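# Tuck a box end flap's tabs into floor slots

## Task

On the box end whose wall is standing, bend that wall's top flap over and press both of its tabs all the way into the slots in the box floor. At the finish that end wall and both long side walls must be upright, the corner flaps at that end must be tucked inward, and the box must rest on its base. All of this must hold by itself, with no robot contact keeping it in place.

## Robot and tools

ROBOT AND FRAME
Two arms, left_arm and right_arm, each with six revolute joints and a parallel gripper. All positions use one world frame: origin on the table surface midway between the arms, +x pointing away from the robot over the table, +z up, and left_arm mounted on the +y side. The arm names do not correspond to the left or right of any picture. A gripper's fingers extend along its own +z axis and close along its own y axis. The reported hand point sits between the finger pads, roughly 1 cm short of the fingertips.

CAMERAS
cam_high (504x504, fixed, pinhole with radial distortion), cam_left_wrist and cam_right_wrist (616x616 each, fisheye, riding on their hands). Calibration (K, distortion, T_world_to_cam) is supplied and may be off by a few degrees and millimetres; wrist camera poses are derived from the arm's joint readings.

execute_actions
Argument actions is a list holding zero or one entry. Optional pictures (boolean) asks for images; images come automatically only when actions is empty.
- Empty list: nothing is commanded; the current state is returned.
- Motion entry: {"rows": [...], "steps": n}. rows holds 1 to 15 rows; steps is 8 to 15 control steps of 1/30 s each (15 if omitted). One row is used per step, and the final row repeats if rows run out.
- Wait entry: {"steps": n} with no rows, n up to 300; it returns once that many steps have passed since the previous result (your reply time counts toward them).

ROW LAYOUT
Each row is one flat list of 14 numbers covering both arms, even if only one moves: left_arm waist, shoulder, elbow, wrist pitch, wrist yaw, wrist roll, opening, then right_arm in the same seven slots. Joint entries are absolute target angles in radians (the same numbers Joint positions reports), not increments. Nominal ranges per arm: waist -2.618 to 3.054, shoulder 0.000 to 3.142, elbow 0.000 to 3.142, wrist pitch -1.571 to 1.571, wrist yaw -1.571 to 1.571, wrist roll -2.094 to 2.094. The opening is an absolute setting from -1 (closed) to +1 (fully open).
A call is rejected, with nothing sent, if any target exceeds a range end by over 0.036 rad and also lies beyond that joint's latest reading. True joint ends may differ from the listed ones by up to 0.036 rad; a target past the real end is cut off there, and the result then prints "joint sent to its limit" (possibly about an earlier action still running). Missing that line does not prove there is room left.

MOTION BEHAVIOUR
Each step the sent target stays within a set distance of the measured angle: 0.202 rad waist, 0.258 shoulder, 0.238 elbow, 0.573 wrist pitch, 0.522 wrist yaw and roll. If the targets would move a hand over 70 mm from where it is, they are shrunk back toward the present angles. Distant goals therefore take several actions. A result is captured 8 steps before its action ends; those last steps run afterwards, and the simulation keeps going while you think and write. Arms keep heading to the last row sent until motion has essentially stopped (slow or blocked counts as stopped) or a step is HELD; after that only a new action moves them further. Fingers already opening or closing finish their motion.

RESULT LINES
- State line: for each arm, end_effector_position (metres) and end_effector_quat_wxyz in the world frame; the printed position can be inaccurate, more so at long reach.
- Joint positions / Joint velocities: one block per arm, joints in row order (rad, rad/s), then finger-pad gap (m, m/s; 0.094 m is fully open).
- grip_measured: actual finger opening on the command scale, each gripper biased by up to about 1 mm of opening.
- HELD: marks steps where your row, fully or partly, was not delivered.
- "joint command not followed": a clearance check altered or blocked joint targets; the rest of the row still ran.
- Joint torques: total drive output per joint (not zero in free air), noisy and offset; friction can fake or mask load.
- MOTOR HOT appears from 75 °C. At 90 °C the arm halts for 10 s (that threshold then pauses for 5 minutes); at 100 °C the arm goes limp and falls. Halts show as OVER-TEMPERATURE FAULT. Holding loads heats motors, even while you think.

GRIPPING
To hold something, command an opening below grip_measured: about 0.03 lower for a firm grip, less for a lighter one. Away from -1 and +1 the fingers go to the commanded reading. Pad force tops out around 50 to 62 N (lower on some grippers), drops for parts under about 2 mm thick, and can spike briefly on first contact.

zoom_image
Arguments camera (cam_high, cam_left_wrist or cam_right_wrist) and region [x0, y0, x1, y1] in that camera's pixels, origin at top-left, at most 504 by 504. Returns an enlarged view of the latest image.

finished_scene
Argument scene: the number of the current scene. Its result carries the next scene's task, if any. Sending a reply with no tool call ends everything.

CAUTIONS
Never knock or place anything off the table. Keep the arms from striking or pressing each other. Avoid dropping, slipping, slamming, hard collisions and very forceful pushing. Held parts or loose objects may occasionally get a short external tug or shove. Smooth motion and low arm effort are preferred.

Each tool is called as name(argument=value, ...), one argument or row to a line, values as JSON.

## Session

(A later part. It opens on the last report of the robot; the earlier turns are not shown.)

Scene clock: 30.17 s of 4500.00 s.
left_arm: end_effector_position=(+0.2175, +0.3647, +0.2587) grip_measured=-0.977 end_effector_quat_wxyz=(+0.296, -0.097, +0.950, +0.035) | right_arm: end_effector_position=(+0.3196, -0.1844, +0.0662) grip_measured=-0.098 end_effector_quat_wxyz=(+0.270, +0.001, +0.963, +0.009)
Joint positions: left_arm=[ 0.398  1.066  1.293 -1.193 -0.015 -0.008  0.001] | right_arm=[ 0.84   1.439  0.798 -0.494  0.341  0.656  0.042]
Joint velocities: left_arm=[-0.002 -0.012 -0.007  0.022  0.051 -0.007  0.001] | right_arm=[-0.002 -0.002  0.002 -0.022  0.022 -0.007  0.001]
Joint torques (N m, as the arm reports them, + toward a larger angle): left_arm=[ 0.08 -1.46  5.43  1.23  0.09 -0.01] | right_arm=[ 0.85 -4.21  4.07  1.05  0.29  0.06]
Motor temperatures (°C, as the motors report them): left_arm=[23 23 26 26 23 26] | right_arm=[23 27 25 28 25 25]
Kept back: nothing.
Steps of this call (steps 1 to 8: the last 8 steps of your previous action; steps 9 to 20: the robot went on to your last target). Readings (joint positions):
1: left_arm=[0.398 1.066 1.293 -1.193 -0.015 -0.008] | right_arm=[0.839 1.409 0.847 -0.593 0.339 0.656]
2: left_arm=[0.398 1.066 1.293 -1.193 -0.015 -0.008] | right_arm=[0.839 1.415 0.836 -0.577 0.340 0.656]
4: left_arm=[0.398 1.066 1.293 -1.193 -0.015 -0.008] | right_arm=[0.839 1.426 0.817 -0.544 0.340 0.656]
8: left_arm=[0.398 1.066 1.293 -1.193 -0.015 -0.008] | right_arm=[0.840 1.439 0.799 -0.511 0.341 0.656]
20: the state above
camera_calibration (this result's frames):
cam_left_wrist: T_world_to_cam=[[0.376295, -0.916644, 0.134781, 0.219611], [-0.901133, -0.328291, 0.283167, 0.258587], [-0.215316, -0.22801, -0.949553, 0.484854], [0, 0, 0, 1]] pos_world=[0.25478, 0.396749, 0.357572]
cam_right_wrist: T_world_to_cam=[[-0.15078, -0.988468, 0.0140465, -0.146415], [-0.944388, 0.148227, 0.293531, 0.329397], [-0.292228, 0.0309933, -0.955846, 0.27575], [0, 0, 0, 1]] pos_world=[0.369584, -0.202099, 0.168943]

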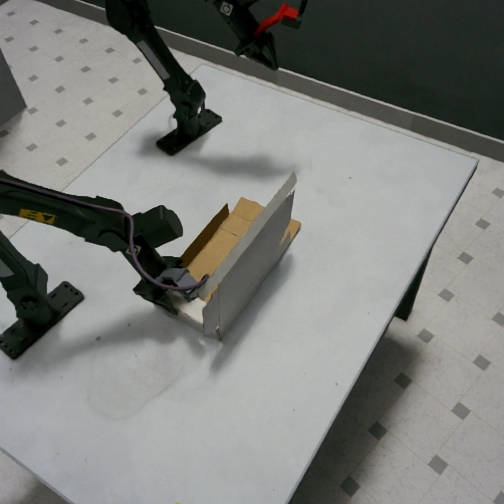

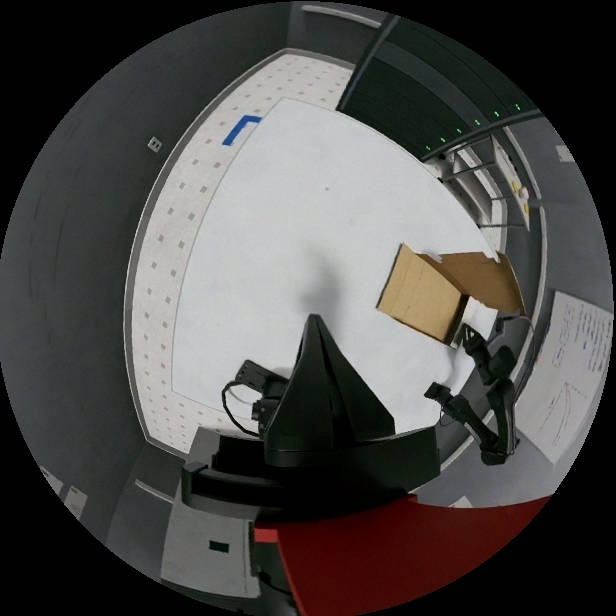

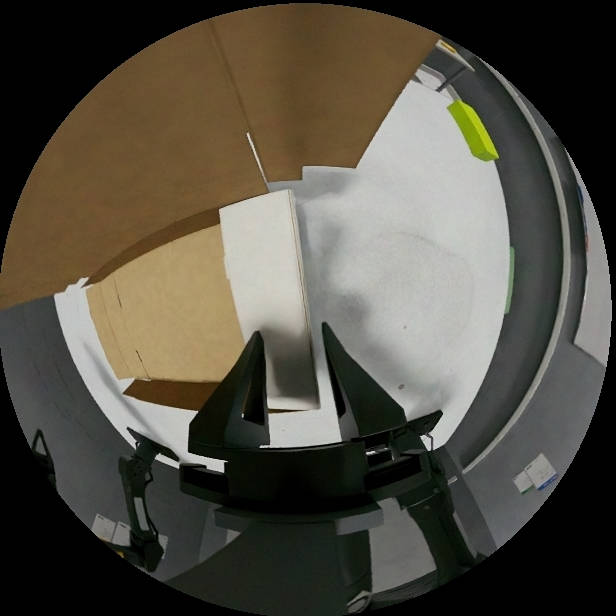

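Looks to be fitting inside the walls. Continue down.

execute_actions(
  actions=[
    {"rows":[[0.4,1.061,1.3,-1.2,-0.01,-0.008,-1,0.845,1.462,0.762,-0.485,0.35,0.66,-0.1],[0.4,1.061,1.3,-1.2,-0.01,-0.008,-1,0.845,1.468,0.752,-0.475,0.35,0.66,-0.1],[0.4,1.061,1.3,-1.2,-0.01,-0.008,-1,0.845,1.474,0.742,-0.465,0.35,0.66,-0.1],[0.4,1.061,1.3,-1.2,-0.01,-0.008,-1,0.845,1.48,0.733,-0.455,0.35,0.66,-0.1],[0.4,1.061,1.3,-1.2,-0.01,-0.008,-1,0.845,1.487,0.724,-0.443,0.35,0.66,-0.1],[0.4,1.061,1.3,-1.2,-0.01,-0.008,-1,0.845,1.494,0.716,-0.43,0.35,0.66,-0.1],[0.4,1.061,1.3,-1.2,-0.01,-0.008,-1,0.845,1.50,0.708,-0.415,0.35,0.66,-0.1],[0.4,1.061,1.3,-1.2,-0.01,-0.008,-1,0.845,1.507,0.70,-0.40,0.35,0.66,-0.1]]},
  ],
)

execute_actions(
  actions=[
    {"steps":20},
  ],
  pictures=true,
)

Scene clock: 31.13 s of 4500.00 s.
left_arm: end_effector_position=(+0.2175, +0.3647, +0.2587) grip_measured=-0.977 end_effector_quat_wxyz=(+0.296, -0.097, +0.950, +0.035) | right_arm: end_effector_position=(+0.3195, -0.1861, +0.0522) grip_measured=-0.098 end_effector_quat_wxyz=(+0.271, +0.003, +0.963, +0.006)
Joint positions: left_arm=[ 0.398  1.066  1.293 -1.193 -0.015 -0.008  0.001] | right_arm=[ 0.84   1.463  0.758 -0.432  0.347  0.658  0.042]
Joint velocities: left_arm=[-0.017 -0.007  0.007  0.007  0.007  0.022 -0.001] | right_arm=[-0.002  0.164 -0.212  0.403 -0.007 -0.007 -0.001]
Joint torques (N m, as the arm reports them, + toward a larger angle): left_arm=[ 0.19 -1.45  5.51  1.22  0.1  -0.02] | right_arm=[ 0.39 -3.34  3.18  0.7   0.16  0.04]
Motor temperatures (°C, as the motors report them): left_arm=[23 23 26 26 23 26] | right_arm=[23 27 25 28 25 25]
Steps of this call (steps 1 to 15: the robot went on to your last target; steps 16 to 22: nothing new was sent; steps 23 to 29: the first 7 steps of this action). Readings (joint positions):
23: left_arm=[0.398 1.066 1.293 -1.193 -0.015 -0.008] | right_arm=[0.840 1.439 0.797 -0.491 0.341 0.656]
24: left_arm=[0.398 1.066 1.293 -1.193 -0.015 -0.008] | right_arm=[0.840 1.441 0.793 -0.485 0.341 0.656]
26: left_arm=[0.398 1.066 1.293 -1.193 -0.015 -0.008] | right_arm=[0.840 1.448 0.781 -0.467 0.341 0.657]
29: the state above

Scene clock: 31.80 s of 4500.00 s.
left_arm: end_effector_position=(+0.2175, +0.3647, +0.2587) grip_measured=-0.977 end_effector_quat_wxyz=(+0.296, -0.097, +0.950, +0.035) | right_arm: end_effector_position=(+0.3208, -0.1846, +0.0436) grip_measured=-0.098 end_effector_quat_wxyz=(+0.274, +0.004, +0.962, +0.009)
Joint positions: left_arm=[ 0.398  1.066  1.293 -1.193 -0.015 -0.008  0.001] | right_arm=[ 0.84   1.483  0.734 -0.378  0.346  0.659  0.042]
Joint velocities: left_arm=[-0.007  0.002  0.017 -0.007 -0.095  0.007 -0.   ] | right_arm=[ 0.012  0.012  0.012  0.007 -0.022  0.007 -0.001]
Joint torques (N m, as the arm reports them, + toward a larger angle): left_arm=[ 0.33 -1.47  5.36  1.23  0.07  0.02] | right_arm=[ 0.4  -3.81  3.35  0.85  0.24  0.04]
Motor temperatures (°C, as the motors report them): left_arm=[23 23 26 26 23 26] | right_arm=[23 27 25 28 25 25]
Kept back: nothing.
Steps of this call (steps 1 to 8: the last 8 steps of your previous action; steps 9 to 20: the robot went on to your last target). Readings (joint positions):
1: left_arm=[0.398 1.066 1.293 -1.193 -0.015 -0.008] | right_arm=[0.840 1.468 0.751 -0.419 0.348 0.658]
2: left_arm=[0.398 1.066 1.293 -1.193 -0.015 -0.008] | right_arm=[0.840 1.474 0.745 -0.407 0.348 0.658]
4: left_arm=[0.398 1.066 1.293 -1.193 -0.015 -0.008] | right_arm=[0.840 1.481 0.738 -0.391 0.348 0.659]
8: left_arm=[0.398 1.066 1.293 -1.193 -0.015 -0.008] | right_arm=[0.840 1.483 0.734 -0.381 0.347 0.659]
20: the state above
camera_calibration (this result's frames):
cam_left_wrist: T_world_to_cam=[[0.376295, -0.916644, 0.134781, 0.219611], [-0.901133, -0.328291, 0.283167, 0.258587], [-0.215316, -0.22801, -0.949553, 0.484854], [0, 0, 0, 1]] pos_world=[0.25478, 0.396749, 0.357572]
cam_right_wrist: T_world_to_cam=[[-0.155052, -0.987843, 0.0112178, -0.144469], [-0.945997, 0.151737, 0.286472, 0.338628], [-0.284691, 0.0338061, -0.958023, 0.252692], [0, 0, 0, 1]] pos_world=[0.36988, -0.202637, 0.146698]

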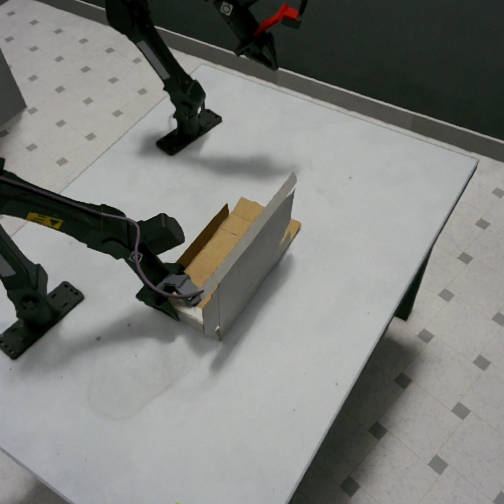

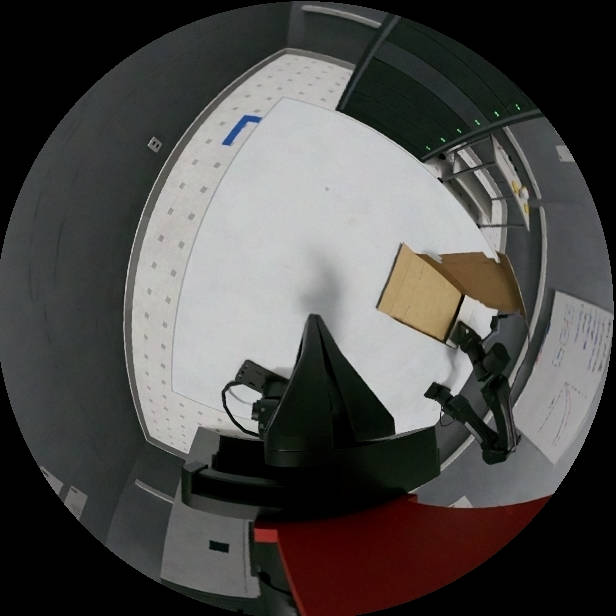

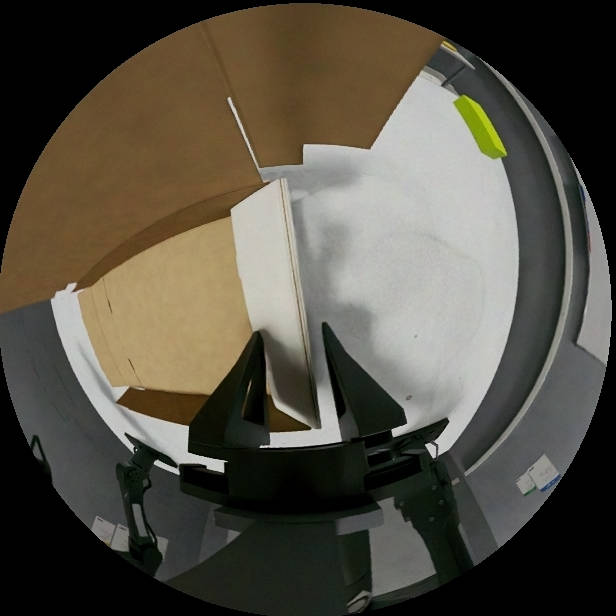

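execute_actions(
  actions=[
    {"rows":[[0.4,1.061,1.3,-1.2,-0.01,-0.008,-1,0.845,1.512,0.697,-0.392,0.35,0.66,-0.1],[0.4,1.061,1.3,-1.2,-0.01,-0.008,-1,0.845,1.518,0.694,-0.384,0.35,0.66,-0.1],[0.4,1.061,1.3,-1.2,-0.01,-0.008,-1,0.845,1.524,0.69,-0.376,0.35,0.66,-0.1],[0.4,1.061,1.3,-1.2,-0.01,-0.008,-1,0.845,1.53,0.686,-0.368,0.35,0.66,-0.1],[0.4,1.061,1.3,-1.2,-0.01,-0.008,-1,0.845,1.536,0.682,-0.36,0.35,0.66,-0.1],[0.4,1.061,1.3,-1.2,-0.01,-0.008,-1,0.845,1.542,0.678,-0.352,0.35,0.66,-0.1],[0.4,1.061,1.3,-1.2,-0.01,-0.008,-1,0.845,1.548,0.674,-0.344,0.35,0.66,-0.1],[0.4,1.061,1.3,-1.2,-0.01,-0.008,-1,0.845,1.553,0.67,-0.335,0.35,0.66,-0.1]]},
  ],
)

execute_actions(
  actions=[
    {"steps":20},
  ],
  pictures=true,
)

Scene clock: 32.70 s of 4500.00 s.
left_arm: end_effector_position=(+0.2175, +0.3647, +0.2587) grip_measured=-0.977 end_effector_quat_wxyz=(+0.296, -0.097, +0.950, +0.035) | right_arm: end_effector_position=(+0.3230, -0.1822, +0.0364) grip_measured=-0.098 end_effector_quat_wxyz=(+0.275, +0.004, +0.961, +0.012)
Joint positions: left_arm=[ 0.398  1.066  1.293 -1.193 -0.015 -0.008  0.001] | right_arm=[ 0.84   1.509  0.723 -0.336  0.344  0.659  0.042]
Joint velocities: left_arm=[-0.007  0.007 -0.002 -0.007 -0.022  0.007 -0.   ] | right_arm=[-0.002  0.183 -0.134  0.344  0.022 -0.007 -0.   ]
Joint torques (N m, as the arm reports them, + toward a larger angle): left_arm=[ 0.11 -1.62  5.6   1.24  0.08 -0.02] | right_arm=[ 0.39 -3.59  2.8   0.62  0.25  0.02]
Motor temperatures (°C, as the motors report them): left_arm=[23 23 26 26 23 26] | right_arm=[23 27 25 28 25 25]
Steps of this call (steps 1 to 15: the robot went on to your last target; steps 16 to 20: nothing new was sent; steps 21 to 27: the first 7 steps of this action). Readings (joint positions):
21: left_arm=[0.398 1.066 1.293 -1.193 -0.015 -0.008] | right_arm=[0.840 1.483 0.734 -0.377 0.346 0.659]
22: left_arm=[0.398 1.066 1.293 -1.193 -0.015 -0.008] | right_arm=[0.840 1.485 0.734 -0.376 0.346 0.659]
24: left_arm=[0.398 1.066 1.293 -1.193 -0.015 -0.008] | right_arm=[0.840 1.493 0.734 -0.366 0.345 0.659]
27: the state above

Scene clock: 33.37 s of 4500.00 s.
left_arm: end_effector_position=(+0.2175, +0.3647, +0.2587) grip_measured=-0.977 end_effector_quat_wxyz=(+0.296, -0.097, +0.950, +0.035) | right_arm: end_effector_position=(+0.3168, -0.1877, +0.0203) grip_measured=-0.098 end_effector_quat_wxyz=(+0.261, +0.001, +0.965, -0.000)
Joint positions: left_arm=[ 0.398  1.066  1.293 -1.193 -0.015 -0.008  0.001] | right_arm=[ 0.84   1.54   0.693 -0.313  0.344  0.66   0.042]
Joint velocities: left_arm=[ 0.002 -0.002 -0.017  0.037  0.081 -0.022 -0.   ] | right_arm=[-0.007  0.027 -0.012 -0.037  0.007 -0.022  0.   ]
Joint torques (N m, as the arm reports them, + toward a larger angle): left_arm=[ 0.26 -1.39  5.33  1.26  0.08 -0.03] | right_arm=[ 0.4  -4.97  3.81  0.79  0.26  0.02]
Motor temperatures (°C, as the motors report them): left_arm=[23 23 26 26 23 26] | right_arm=[23 27 25 28 25 25]
Kept back: nothing.
Steps of this call (steps 1 to 8: the last 8 steps of your previous action; steps 9 to 20: the robot went on to your last target). Readings (joint positions):
1: left_arm=[0.398 1.066 1.293 -1.193 -0.015 -0.008] | right_arm=[0.840 1.515 0.718 -0.326 0.344 0.659]
2: left_arm=[0.398 1.066 1.293 -1.193 -0.015 -0.008] | right_arm=[0.840 1.522 0.713 -0.318 0.344 0.659]
4: left_arm=[0.398 1.066 1.293 -1.193 -0.015 -0.008] | right_arm=[0.840 1.529 0.707 -0.308 0.344 0.660]
8: left_arm=[0.398 1.066 1.293 -1.193 -0.015 -0.008] | right_arm=[0.840 1.536 0.698 -0.307 0.344 0.660]
20: the state above
camera_calibration (this result's frames):
cam_left_wrist: T_world_to_cam=[[0.376295, -0.916644, 0.134781, 0.219611], [-0.901133, -0.328291, 0.283167, 0.258587], [-0.215316, -0.22801, -0.949553, 0.484854], [0, 0, 0, 1]] pos_world=[0.25478, 0.396749, 0.357572]
cam_right_wrist: T_world_to_cam=[[-0.154176, -0.987437, 0.0346028, -0.148582], [-0.93845, 0.157304, 0.307517, 0.340153], [-0.309097, 0.0149389, -0.950913, 0.233427], [0, 0, 0, 1]] pos_world=[0.368461, -0.20371, 0.122507]

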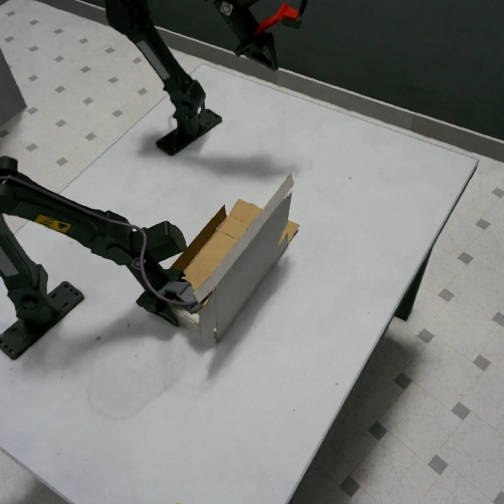

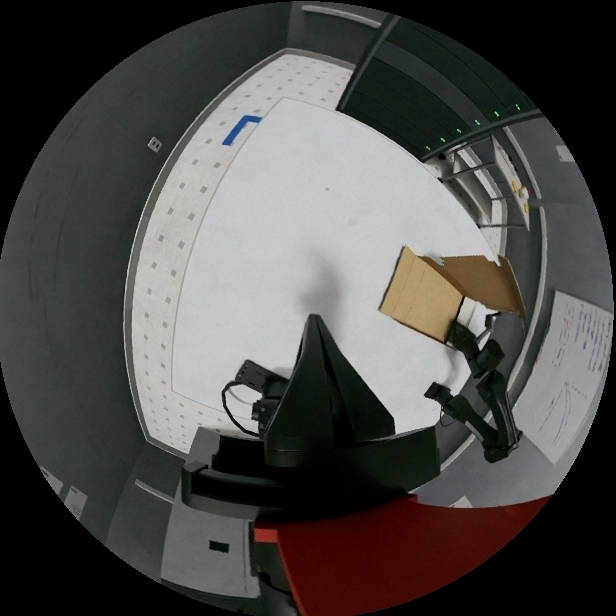

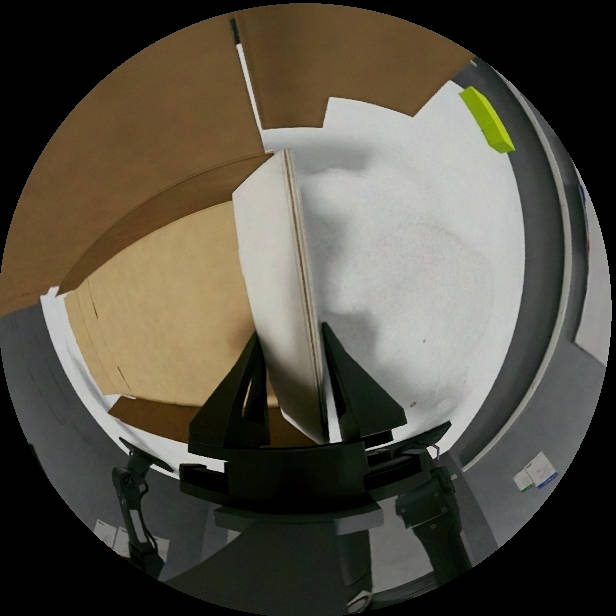

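execute_actions(
  actions=[
    {"rows":[[0.4,1.061,1.3,-1.2,-0.01,-0.008,-1,0.845,1.545,0.68,-0.32,0.35,0.66,-0.14],[0.4,1.061,1.3,-1.2,-0.01,-0.008,-1,0.845,1.545,0.68,-0.32,0.35,0.66,-0.18],[0.4,1.061,1.3,-1.2,-0.01,-0.008,-1,0.845,1.545,0.68,-0.32,0.35,0.66,-0.22],[0.4,1.061,1.3,-1.2,-0.01,-0.008,-1,0.845,1.545,0.68,-0.32,0.35,0.66,-0.26],[0.4,1.061,1.3,-1.2,-0.01,-0.008,-1,0.845,1.545,0.68,-0.32,0.35,0.66,-0.30],[0.4,1.061,1.3,-1.2,-0.01,-0.008,-1,0.845,1.545,0.68,-0.32,0.35,0.66,-0.34],[0.4,1.061,1.3,-1.2,-0.01,-0.008,-1,0.845,1.545,0.68,-0.32,0.35,0.66,-0.38],[0.4,1.061,1.3,-1.2,-0.01,-0.008,-1,0.845,1.545,0.68,-0.32,0.35,0.66,-0.42],[0.4,1.061,1.3,-1.2,-0.01,-0.008,-1,0.845,1.545,0.68,-0.32,0.35,0.66,-0.46],[0.4,1.061,1.3,-1.2,-0.01,-0.008,-1,0.845,1.545,0.68,-0.32,0.35,0.66,-0.50],[0.4,1.061,1.3,-1.2,-0.01,-0.008,-1,0.845,1.545,0.68,-0.32,0.35,0.66,-0.54],[0.4,1.061,1.3,-1.2,-0.01,-0.008,-1,0.845,1.545,0.68,-0.32,0.35,0.66,-0.58],[0.4,1.061,1.3,-1.2,-0.01,-0.008,-1,0.845,1.545,0.68,-0.32,0.35,0.66,-0.62]]},
  ],
)

execute_actions(
  actions=[
    {"steps":15},
  ],
  pictures=true,
)

Scene clock: 34.63 s of 4500.00 s.
left_arm: end_effector_position=(+0.2175, +0.3647, +0.2587) grip_measured=-0.977 end_effector_quat_wxyz=(+0.296, -0.097, +0.950, +0.035) | right_arm: end_effector_position=(+0.3167, -0.1876, +0.0203) grip_measured=-0.355 end_effector_quat_wxyz=(+0.261, +0.001, +0.965, +0.000)
Joint positions: left_arm=[ 0.398  1.066  1.293 -1.193 -0.015 -0.008  0.001] | right_arm=[ 0.84   1.54   0.693 -0.313  0.343  0.66   0.03 ]
Joint velocities: left_arm=[-0.002 -0.002 -0.007  0.066 -0.022 -0.095  0.001] | right_arm=[-0.007  0.002 -0.012 -0.066 -0.051  0.007 -0.038]
Joint torques (N m, as the arm reports them, + toward a larger angle): left_arm=[ 0.08 -1.47  5.38  1.21  0.08 -0.01] | right_arm=[ 0.44 -5.73  4.46  0.93  0.28  0.03]
Motor temperatures (°C, as the motors report them): left_arm=[23 23 26 26 23 26] | right_arm=[23 27 25 28 25 25]
Steps of this call (steps 1 to 15: the robot went on to your last target; steps 16 to 31: nothing new was sent; steps 32 to 38: the first 7 steps of this action). Readings (joint positions):
32: left_arm=[0.398 1.066 1.293 -1.193 -0.015 -0.008] | right_arm=[0.840 1.540 0.693 -0.313 0.344 0.660]
33: left_arm=[0.398 1.066 1.293 -1.193 -0.015 -0.008] | right_arm=[0.840 1.540 0.693 -0.313 0.343 0.660]
35: left_arm=[0.398 1.066 1.293 -1.193 -0.015 -0.008] | right_arm=[0.840 1.540 0.693 -0.313 0.343 0.660]
38: the state above

Scene clock: 35.13 s of 4500.00 s.
left_arm: end_effector_position=(+0.2175, +0.3647, +0.2587) grip_measured=-0.977 end_effector_quat_wxyz=(+0.296, -0.097, +0.950, +0.035) | right_arm: end_effector_position=(+0.3167, -0.1876, +0.0203) grip_measured=-0.616 end_effector_quat_wxyz=(+0.261, +0.001, +0.965, +0.000)
Joint positions: left_arm=[ 0.398  1.066  1.293 -1.193 -0.015 -0.008  0.001] | right_arm=[ 0.84   1.54   0.693 -0.313  0.343  0.66   0.018]
Joint velocities: left_arm=[ 0.002 -0.002  0.002  0.007 -0.037  0.037  0.001] | right_arm=[-0.007  0.017 -0.012  0.007 -0.095 -0.037 -0.001]
Joint torques (N m, as the arm reports them, + toward a larger angle): left_arm=[ 0.15 -1.31  5.51  1.26  0.06 -0.02] | right_arm=[ 0.41 -5.7   4.47  0.92  0.26  0.03]
Motor temperatures (°C, as the motors report them): left_arm=[23 23 26 26 23 26] | right_arm=[23 27 25 28 25 25]
Kept back: nothing.
Steps of this call (steps 1 to 8: the last 8 steps of your previous action; steps 9 to 15: the robot went on to your last target). Readings (joint positions):
1: left_arm=[0.398 1.066 1.293 -1.193 -0.015 -0.008] | right_arm=[0.840 1.540 0.693 -0.313 0.343 0.660]
2: left_arm=[0.398 1.066 1.293 -1.193 -0.015 -0.008] | right_arm=[0.840 1.540 0.693 -0.313 0.343 0.660]
4: left_arm=[0.398 1.066 1.293 -1.193 -0.015 -0.008] | right_arm=[0.840 1.540 0.693 -0.313 0.343 0.660]
8: left_arm=[0.398 1.066 1.293 -1.193 -0.015 -0.008] | right_arm=[0.840 1.540 0.693 -0.313 0.343 0.660]
15: the state above
All arms were judged still, so your last target was given up. Only a new action makes them travel on or press farther. Fingers that are still opening or closing keep moving.
camera_calibration (this result's frames):
cam_left_wrist: T_world_to_cam=[[0.376295, -0.916644, 0.134781, 0.219611], [-0.901133, -0.328291, 0.283167, 0.258587], [-0.215316, -0.22801, -0.949553, 0.484854], [0, 0, 0, 1]] pos_world=[0.25478, 0.396749, 0.357572]
cam_right_wrist: T_world_to_cam=[[-0.154018, -0.98747, 0.0343813, -0.148585], [-0.938402, 0.157081, 0.307777, 0.340055], [-0.309321, 0.0151397, -0.950837, 0.233502], [0, 0, 0, 1]] pos_world=[0.368451, -0.203675, 0.12247]

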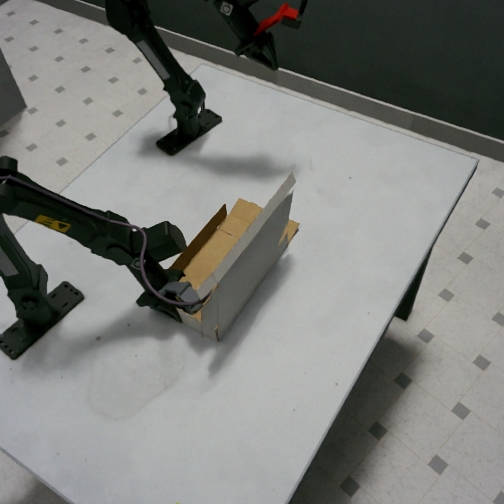

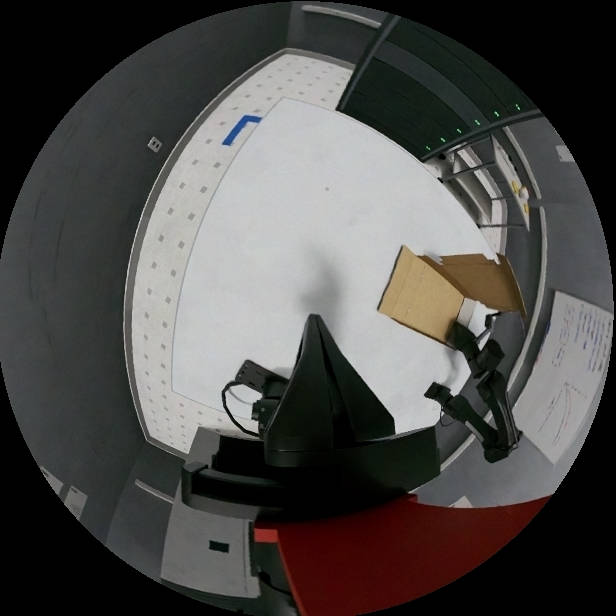

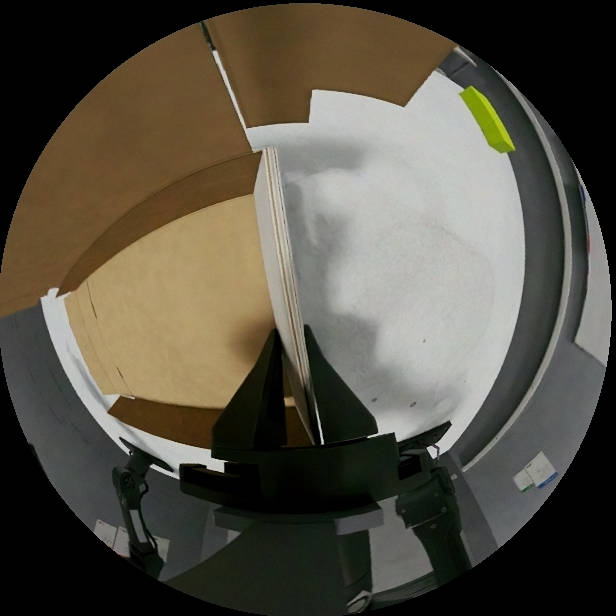

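execute_actions(
  actions=[
    {"rows":[[0.3,1.1,1.25,-1.0,0,0,-1,0.845,1.545,0.68,-0.32,0.35,0.66,-0.65],[0.2,1.15,1.2,-0.8,0,0,-1,0.845,1.545,0.68,-0.32,0.35,0.66,-0.68],[0.1,1.2,1.15,-0.6,0,0,-1,0.845,1.545,0.68,-0.32,0.35,0.66,-0.71],[0.0,1.25,1.1,-0.4,0,0,-1,0.845,1.545,0.68,-0.32,0.35,0.66,-0.74],[-0.1,1.3,1.05,-0.3,0,0,-1,0.845,1.545,0.68,-0.32,0.35,0.66,-0.77],[-0.2,1.3,1.0,-0.2,0,0,-1,0.845,1.545,0.68,-0.32,0.35,0.66,-0.80],[-0.3,1.3,0.95,-0.1,0,0,-1,0.845,1.545,0.68,-0.32,0.35,0.66,-0.83],[-0.4,1.3,0.9,0.0,0,0,-1,0.845,1.545,0.68,-0.32,0.35,0.66,-0.86],[-0.5,1.3,0.85,0.1,0,0,-1,0.845,1.545,0.68,-0.32,0.35,0.66,-0.88],[-0.55,1.3,0.8,0.2,0,0,-1,0.845,1.545,0.68,-0.32,0.35,0.66,-0.9]]},
  ],
)

execute_actions(
  actions=[
    {"steps":30},
  ],
)

Scene clock: 36.17 s of 4500.00 s.
left_arm: end_effector_position=(+0.3015, +0.2859, +0.2225) grip_measured=-0.977 end_effector_quat_wxyz=(+0.358, +0.035, +0.933, -0.008) | right_arm: end_effector_position=(+0.3167, -0.1876, +0.0203) grip_measured=-0.812 end_effector_quat_wxyz=(+0.261, +0.001, +0.965, +0.000)
Joint positions: left_arm=[ 0.116  1.197  1.128 -0.77  -0.02  -0.008  0.001] | right_arm=[ 0.84   1.54   0.693 -0.313  0.343  0.66   0.009]
Joint velocities: left_arm=[-1.258  0.867 -1.331  2.425 -0.095 -0.11   0.001] | right_arm=[-0.017 -0.007  0.002 -0.022 -0.007 -0.022 -0.027]
Joint torques (N m, as the arm reports them, + toward a larger angle): left_arm=[-1.15 -2.38  4.15  0.72  0.17  0.06] | right_arm=[ 0.38 -5.69  4.48  0.93  0.24  0.02]
Motor temperatures (°C, as the motors report them): left_arm=[23 23 26 26 23 26] | right_arm=[23 27 25 28 25 25]
Steps of this call (steps 1 to 24: nothing new was sent; steps 25 to 31: the first 7 steps of this action). Readings (joint positions):
25: left_arm=[0.384 1.067 1.287 -1.177 -0.021 -0.008] | right_arm=[0.840 1.540 0.693 -0.313 0.343 0.660]
26: left_arm=[0.343 1.071 1.271 -1.129 -0.026 -0.008] | right_arm=[0.840 1.540 0.693 -0.313 0.343 0.660]
28: left_arm=[0.242 1.105 1.228 -0.994 -0.022 -0.008] | right_arm=[0.840 1.540 0.693 -0.313 0.343 0.660]
31: the state above

Scene clock: 37.17 s of 4500.00 s.
left_arm: end_effector_position=(+0.2736, +0.0158, +0.2132) grip_measured=-0.977 end_effector_quat_wxyz=(+0.527, +0.306, +0.763, -0.216) | right_arm: end_effector_position=(+0.3166, -0.1875, +0.0203) grip_measured=-0.895 end_effector_quat_wxyz=(+0.261, +0.001, +0.965, +0.000)
Joint positions: left_arm=[-0.556  1.319  0.783  0.177  0.008 -0.006  0.001] | right_arm=[ 0.84   1.54   0.693 -0.313  0.342  0.66   0.005]
Joint velocities: left_arm=[ 0.007 -0.007  0.002 -0.007 -0.037 -0.007  0.   ] | right_arm=[ 0.007  0.007  0.007  0.051  0.007  0.007 -0.   ]
Joint torques (N m, as the arm reports them, + toward a larger angle): left_arm=[ 0.27 -5.37  7.14  2.18 -0.02  0.01] | right_arm=[ 0.39 -5.71  4.47  0.92  0.27  0.02]
Motor temperatures (°C, as the motors report them): left_arm=[23 23 26 27 23 26] | right_arm=[23 27 25 28 25 25]
Kept back: nothing.
Steps of this call (steps 1 to 8: the last 8 steps of your previous action; steps 9 to 30: the robot went on to your last target). Readings (joint positions):
1: left_arm=[0.070 1.227 1.077 -0.683 -0.020 -0.008] | right_arm=[0.840 1.540 0.693 -0.313 0.343 0.660]
2: left_arm=[0.019 1.253 1.017 -0.589 -0.021 -0.008] | right_arm=[0.840 1.540 0.693 -0.313 0.343 0.660]
4: left_arm=[-0.100 1.297 0.889 -0.396 -0.020 -0.008] | right_arm=[0.840 1.540 0.693 -0.313 0.343 0.660]
8: left_arm=[-0.319 1.342 0.785 -0.191 -0.009 -0.008] | right_arm=[0.840 1.540 0.693 -0.313 0.342 0.660]
30: the state above

execute_actions(
  actions=[
    {"rows":[[-0.55,1.4,0.78,0.3,0,0,-1,0.845,1.545,0.68,-0.32,0.35,0.66,-0.94]]},
  ],
)

execute_actions(
  actions=[
    {"steps":12},
  ],
  pictures=true,
)

zoom_image(
  camera="cam_left_wrist",
  region=[250, 150, 500, 400],
)

Scene clock: 38.67 s of 4500.00 s.
left_arm: end_effector_position=(+0.2838, +0.0061, +0.1940) grip_measured=-0.977 end_effector_quat_wxyz=(+0.521, +0.307, +0.767, -0.214) | right_arm: end_effector_position=(+0.3166, -0.1873, +0.0202) grip_measured=-0.923 end_effector_quat_wxyz=(+0.261, +0.001, +0.965, +0.001)
Joint positions: left_arm=[-0.556  1.407  0.783  0.251  0.008 -0.006  0.001] | right_arm=[ 0.84   1.54   0.693 -0.313  0.341  0.66   0.004]
Joint velocities: left_arm=[-0.002  0.09  -0.012  0.066 -0.037 -0.007  0.   ] | right_arm=[ 0.012  0.002  0.022  0.037 -0.022  0.007 -0.003]
Joint torques (N m, as the arm reports them, + toward a larger angle): left_arm=[ 0.34 -5.36  5.61  2.4  -0.02  0.04] | right_arm=[ 0.42 -5.7   4.46  0.92  0.3   0.02]
Motor temperatures (°C, as the motors report them): left_arm=[23 23 26 27 23 26] | right_arm=[23 27 25 28 25 25]
Steps of this call (steps 1 to 15: the robot went on to your last target; steps 16 to 38: nothing new was sent; steps 39 to 45: the first 7 steps of this action). Readings (joint positions):
39: left_arm=[-0.556 1.327 0.783 0.191 0.008 -0.006] | right_arm=[0.840 1.540 0.693 -0.313 0.341 0.660]
40: left_arm=[-0.556 1.344 0.783 0.220 0.008 -0.006] | right_arm=[0.840 1.540 0.693 -0.313 0.341 0.660]
42: left_arm=[-0.556 1.379 0.783 0.248 0.008 -0.006] | right_arm=[0.840 1.540 0.693 -0.313 0.341 0.660]
45: the state above

Scene clock: 39.07 s of 4500.00 s.
left_arm: end_effector_position=(+0.2855, +0.0044, +0.1995) grip_measured=-0.977 end_effector_quat_wxyz=(+0.531, +0.305, +0.760, -0.218) | right_arm: end_effector_position=(+0.3166, -0.1873, +0.0202) grip_measured=-0.923 end_effector_quat_wxyz=(+0.261, +0.001, +0.965, +0.001)
Joint positions: left_arm=[-0.556  1.408  0.783  0.277  0.008 -0.006  0.001] | right_arm=[ 0.84   1.54   0.693 -0.313  0.341  0.66   0.004]
Joint velocities: left_arm=[0.012 0.007 0.002 0.022 0.007 0.007 0.   ] | right_arm=[-0.002  0.007 -0.007 -0.007 -0.007  0.007  0.001]
Joint torques (N m, as the arm reports them, + toward a larger angle): left_arm=[ 0.45 -5.53  5.61  2.07  0.01  0.07] | right_arm=[ 0.4  -5.72  4.48  0.92  0.29  0.02]
Motor temperatures (°C, as the motors report them): left_arm=[23 23 26 27 23 26] | right_arm=[23 27 25 28 25 25]
Kept back: nothing.
Steps of this call (steps 1 to 8: the last 8 steps of your previous action; steps 9 to 12: the robot went on to your last target). Readings (joint positions):
1: left_arm=[-0.556 1.408 0.783 0.252 0.008 -0.006] | right_arm=[0.840 1.540 0.693 -0.313 0.341 0.660]
2: left_arm=[-0.556 1.408 0.783 0.255 0.008 -0.006] | right_arm=[0.840 1.540 0.693 -0.313 0.341 0.660]
4: left_arm=[-0.556 1.408 0.783 0.266 0.008 -0.006] | right_arm=[0.840 1.540 0.693 -0.313 0.341 0.660]
8: left_arm=[-0.556 1.408 0.783 0.274 0.008 -0.006] | right_arm=[0.840 1.540 0.693 -0.313 0.341 0.660]
12: the state above
camera_calibration (this result's frames):
cam_left_wrist: T_world_to_cam=[[-0.628681, -0.743268, 0.22872, 0.13918], [-0.769935, 0.553542, -0.317478, 0.296806], [0.109364, -0.375692, -0.920269, 0.263281], [0, 0, 0, 1]] pos_world=[0.287227, 0.0380659, 0.304685]
cam_right_wrist: T_world_to_cam=[[-0.153404, -0.987627, 0.0325672, -0.148419], [-0.93815, 0.155913, 0.309138, 0.339553], [-0.310391, 0.01687, -0.950459, 0.234019], [0, 0, 0, 1]] pos_world=[0.368421, -0.203471, 0.122291]

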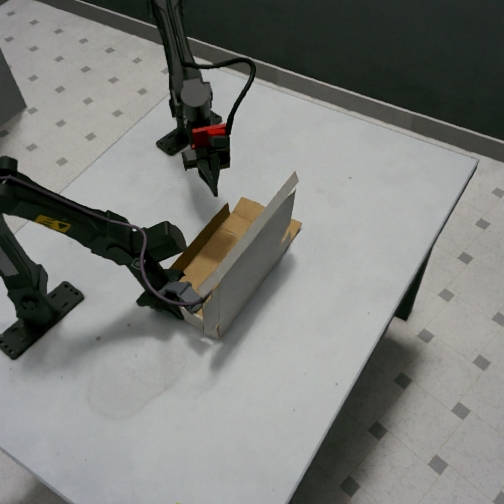

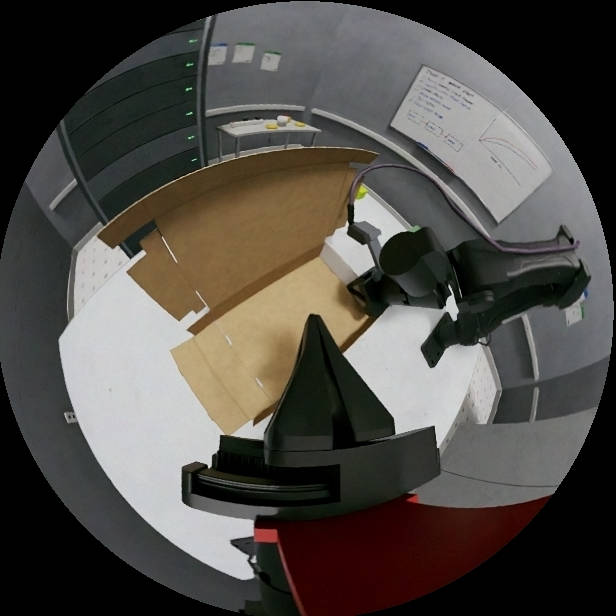

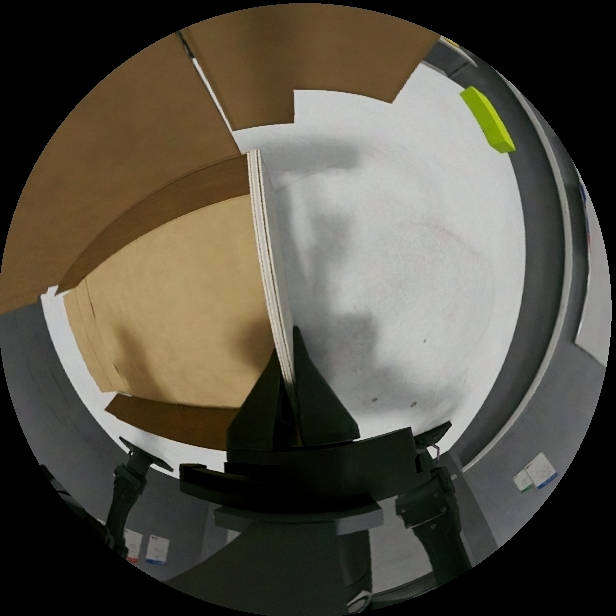

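Region (250, 150, 500, 400) of cam_left_wrist's 616x616 image, scaled by 2.016, with more detail than that image has.

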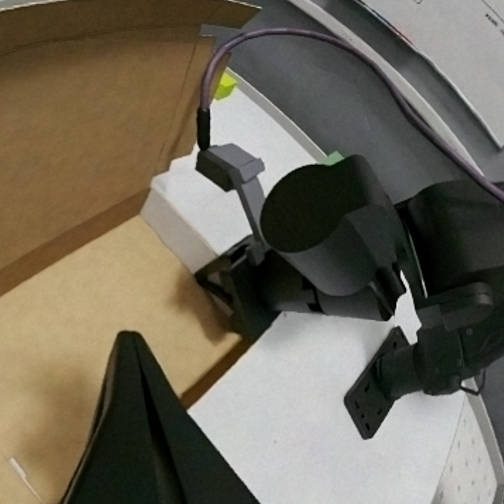

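execute_actions(
  actions=[
    {"rows":[[-0.55,1.4,0.78,0.3,0,0,-1,0.845,1.56,0.665,-0.32,0.35,0.66,-0.95],[-0.55,1.4,0.78,0.3,0,0,-1,0.845,1.57,0.655,-0.32,0.35,0.66,-0.95]]},
  ],
)

execute_actions(
  actions=[
    {"rows":[[-0.55,1.4,0.78,0.3,0,0,-1,0.845,1.545,0.69,-0.32,0.35,0.66,-0.95],[-0.55,1.4,0.78,0.3,0,0,-1,0.845,1.545,0.69,-0.32,0.35,0.66,-0.95],[-0.55,1.4,0.78,0.3,0,0,-1,0.845,1.545,0.69,-0.32,0.35,0.66,-0.9],[-0.55,1.4,0.78,0.3,0,0,-1,0.845,1.545,0.69,-0.32,0.35,0.66,-0.85],[-0.55,1.4,0.78,0.3,0,0,-1,0.845,1.545,0.69,-0.32,0.35,0.66,-0.8],[-0.55,1.4,0.78,0.3,0,0,-1,0.845,1.545,0.69,-0.32,0.35,0.66,-0.75],[-0.55,1.4,0.78,0.3,0,0,-1,0.845,1.545,0.69,-0.32,0.35,0.66,-0.7],[-0.55,1.4,0.78,0.3,0,0,-1,0.845,1.545,0.69,-0.32,0.35,0.66,-0.65],[-0.55,1.4,0.78,0.3,0,0,-1,0.845,1.545,0.69,-0.32,0.35,0.66,-0.6]]},
  ],
)

execute_actions(
  actions=[
    {"steps":15},
  ],
  pictures=true,
)

zoom_image(
  camera="cam_left_wrist",
  region=[300, 220, 400, 330],
)

zoom_image(
  camera="cam_right_wrist",
  region=[180, 130, 400, 450],
)

Scene clock: 40.03 s of 4500.00 s.
left_arm: end_effector_position=(+0.2856, +0.0043, +0.1999) grip_measured=-0.977 end_effector_quat_wxyz=(+0.531, +0.304, +0.760, -0.218) | right_arm: end_effector_position=(+0.3164, -0.1872, +0.0174) grip_measured=-0.927 end_effector_quat_wxyz=(+0.260, +0.002, +0.966, +0.001)
Joint positions: left_arm=[-0.556  1.408  0.783  0.279  0.008 -0.006  0.001] | right_arm=[ 0.84   1.547  0.687 -0.3    0.34   0.662  0.003]
Joint velocities: left_arm=[-0.012 -0.002  0.002  0.081  0.022 -0.007  0.001] | right_arm=[-0.012 -0.012  0.007 -0.007 -0.022 -0.007 -0.   ]
Joint torques (N m, as the arm reports them, + toward a larger angle): left_arm=[ 0.24 -5.21  5.78  2.17 -0.02  0.05] | right_arm=[ 0.42 -4.18  3.14  0.83  0.28  0.  ]
Motor temperatures (°C, as the motors report them): left_arm=[23 23 26 27 23 26] | right_arm=[23 27 25 28 25 25]
Steps of this call (steps 1 to 22: the robot went on to your last target; steps 23 to 29: the first 7 steps of this action). Readings (joint positions):
23: left_arm=[-0.556 1.408 0.783 0.279 0.008 -0.006] | right_arm=[0.840 1.540 0.693 -0.313 0.341 0.660]
24: left_arm=[-0.556 1.408 0.783 0.279 0.008 -0.006] | right_arm=[0.840 1.541 0.692 -0.311 0.341 0.660]
26: left_arm=[-0.556 1.408 0.783 0.279 0.008 -0.006] | right_arm=[0.840 1.547 0.687 -0.303 0.340 0.662]
29: the state above

Scene clock: 40.53 s of 4500.00 s.
left_arm: end_effector_position=(+0.2856, +0.0043, +0.1999) grip_measured=-0.977 end_effector_quat_wxyz=(+0.531, +0.304, +0.760, -0.218) | right_arm: end_effector_position=(+0.3164, -0.1873, +0.0174) grip_measured=-0.726 end_effector_quat_wxyz=(+0.260, +0.002, +0.966, +0.001)
Joint positions: left_arm=[-0.556  1.408  0.783  0.279  0.008 -0.006  0.001] | right_arm=[ 0.84   1.547  0.687 -0.301  0.34   0.662  0.013]
Joint velocities: left_arm=[-0.002 -0.017 -0.007  0.037 -0.051 -0.007 -0.001] | right_arm=[-0.002  0.007  0.002 -0.007  0.007 -0.066  0.048]
Joint torques (N m, as the arm reports them, + toward a larger angle): left_arm=[ 0.49 -5.44  5.51  2.12  0.01  0.07] | right_arm=[ 0.4  -6.41  5.52  0.83  0.29 -0.01]
Motor temperatures (°C, as the motors report them): left_arm=[23 23 26 27 23 26] | right_arm=[23 27 25 28 25 25]
Steps of this call (steps 1 to 8: the last 8 steps of your previous action; steps 9 to 15: the first 7 steps of this action). Readings (joint positions):
9: left_arm=[-0.556 1.408 0.783 0.279 0.008 -0.006] | right_arm=[0.840 1.547 0.687 -0.300 0.340 0.662]
10: left_arm=[-0.556 1.408 0.783 0.279 0.008 -0.006] | right_arm=[0.840 1.547 0.687 -0.300 0.340 0.662]
12: left_arm=[-0.556 1.408 0.783 0.279 0.008 -0.006] | right_arm=[0.840 1.547 0.687 -0.300 0.340 0.662]
15: the state above

Scene clock: 41.03 s of 4500.00 s.
left_arm: end_effector_position=(+0.2856, +0.0043, +0.1999) grip_measured=-0.977 end_effector_quat_wxyz=(+0.531, +0.304, +0.760, -0.218) | right_arm: end_effector_position=(+0.3164, -0.1873, +0.0174) grip_measured=-0.603 end_effector_quat_wxyz=(+0.260, +0.002, +0.966, +0.001)
Joint positions: left_arm=[-0.556  1.408  0.783  0.279  0.008 -0.006  0.001] | right_arm=[ 0.84   1.547  0.687 -0.301  0.34   0.662  0.019]
Joint velocities: left_arm=[ 0.002 -0.007 -0.022  0.007  0.007 -0.051  0.   ] | right_arm=[-0.007 -0.002 -0.017 -0.037  0.022  0.037 -0.001]
Joint torques (N m, as the arm reports them, + toward a larger angle): left_arm=[ 0.59 -5.27  5.56  2.16 -0.03  0.04] | right_arm=[ 0.38 -6.43  5.52  0.82  0.29 -0.01]
Motor temperatures (°C, as the motors report them): left_arm=[23 23 26 27 23 26] | right_arm=[23 27 25 28 25 25]
Kept back: nothing.
Steps of this call (steps 1 to 8: the last 8 steps of your previous action; steps 9 to 15: the robot went on to your last target). Readings (joint positions):
1: left_arm=[-0.556 1.408 0.783 0.279 0.008 -0.006] | right_arm=[0.840 1.547 0.687 -0.301 0.340 0.662]
2: left_arm=[-0.556 1.408 0.783 0.279 0.008 -0.006] | right_arm=[0.840 1.547 0.687 -0.301 0.340 0.662]
4: left_arm=[-0.556 1.408 0.783 0.279 0.008 -0.006] | right_arm=[0.840 1.547 0.687 -0.301 0.340 0.662]
8: left_arm=[-0.556 1.408 0.783 0.279 0.008 -0.006] | right_arm=[0.840 1.547 0.687 -0.301 0.340 0.662]
15: the state above
All arms were judged still, so your last target was given up. Only a new action makes them travel on or press farther. Fingers that are still opening or closing keep moving.
camera_calibration (this result's frames):
cam_left_wrist: T_world_to_cam=[[-0.628934, -0.743027, 0.22881, 0.139144], [-0.769583, 0.553207, -0.31891, 0.297228], [0.11038, -0.376661, -0.919751, 0.263176], [0, 0, 0, 1]] pos_world=[0.287205, 0.0380873, 0.305008]
cam_right_wrist: T_world_to_cam=[[-0.155014, -0.987398, 0.0318733, -0.147802], [-0.937478, 0.157201, 0.310522, 0.34025], [-0.311619, 0.0182548, -0.950032, 0.231889], [0, 0, 0, 1]] pos_world=[0.368326, -0.20366, 0.119358]

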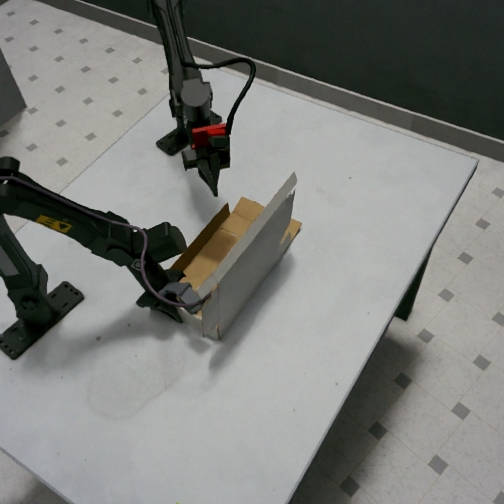

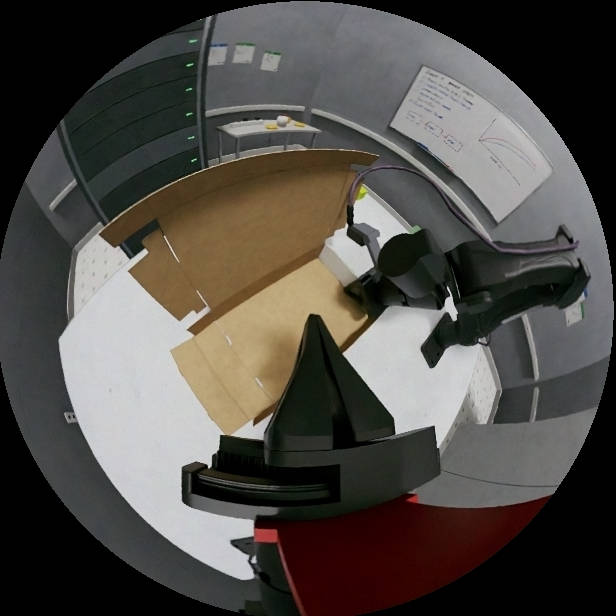

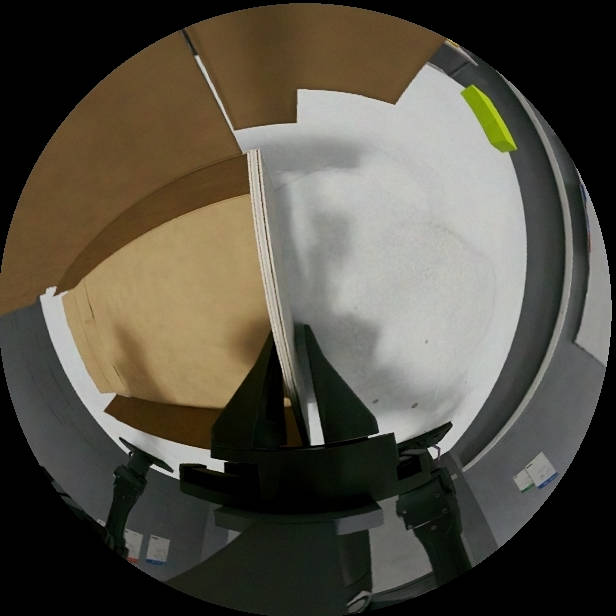

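Region (300, 220, 400, 330) of cam_left_wrist's 616x616 image, scaled by 4.582, with more detail than that image has; it fills the left 458 columns of this view, and the rest is white.

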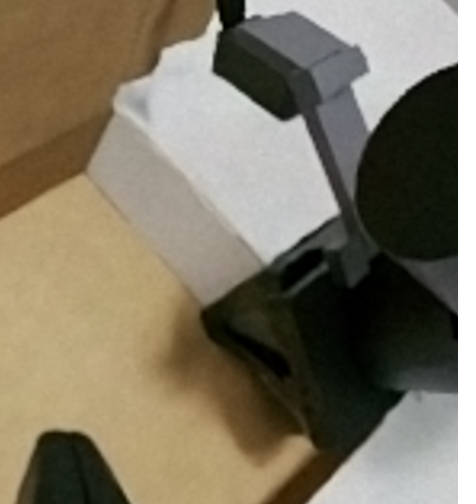

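Region (180, 130, 400, 450) of cam_right_wrist's 616x616 image, scaled by 1.575, with more detail than that image has; it fills the left 346 columns of this view, and the rest is white.

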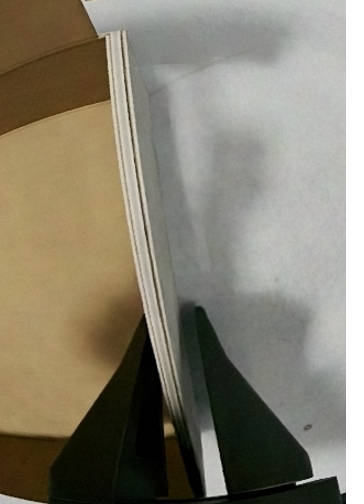

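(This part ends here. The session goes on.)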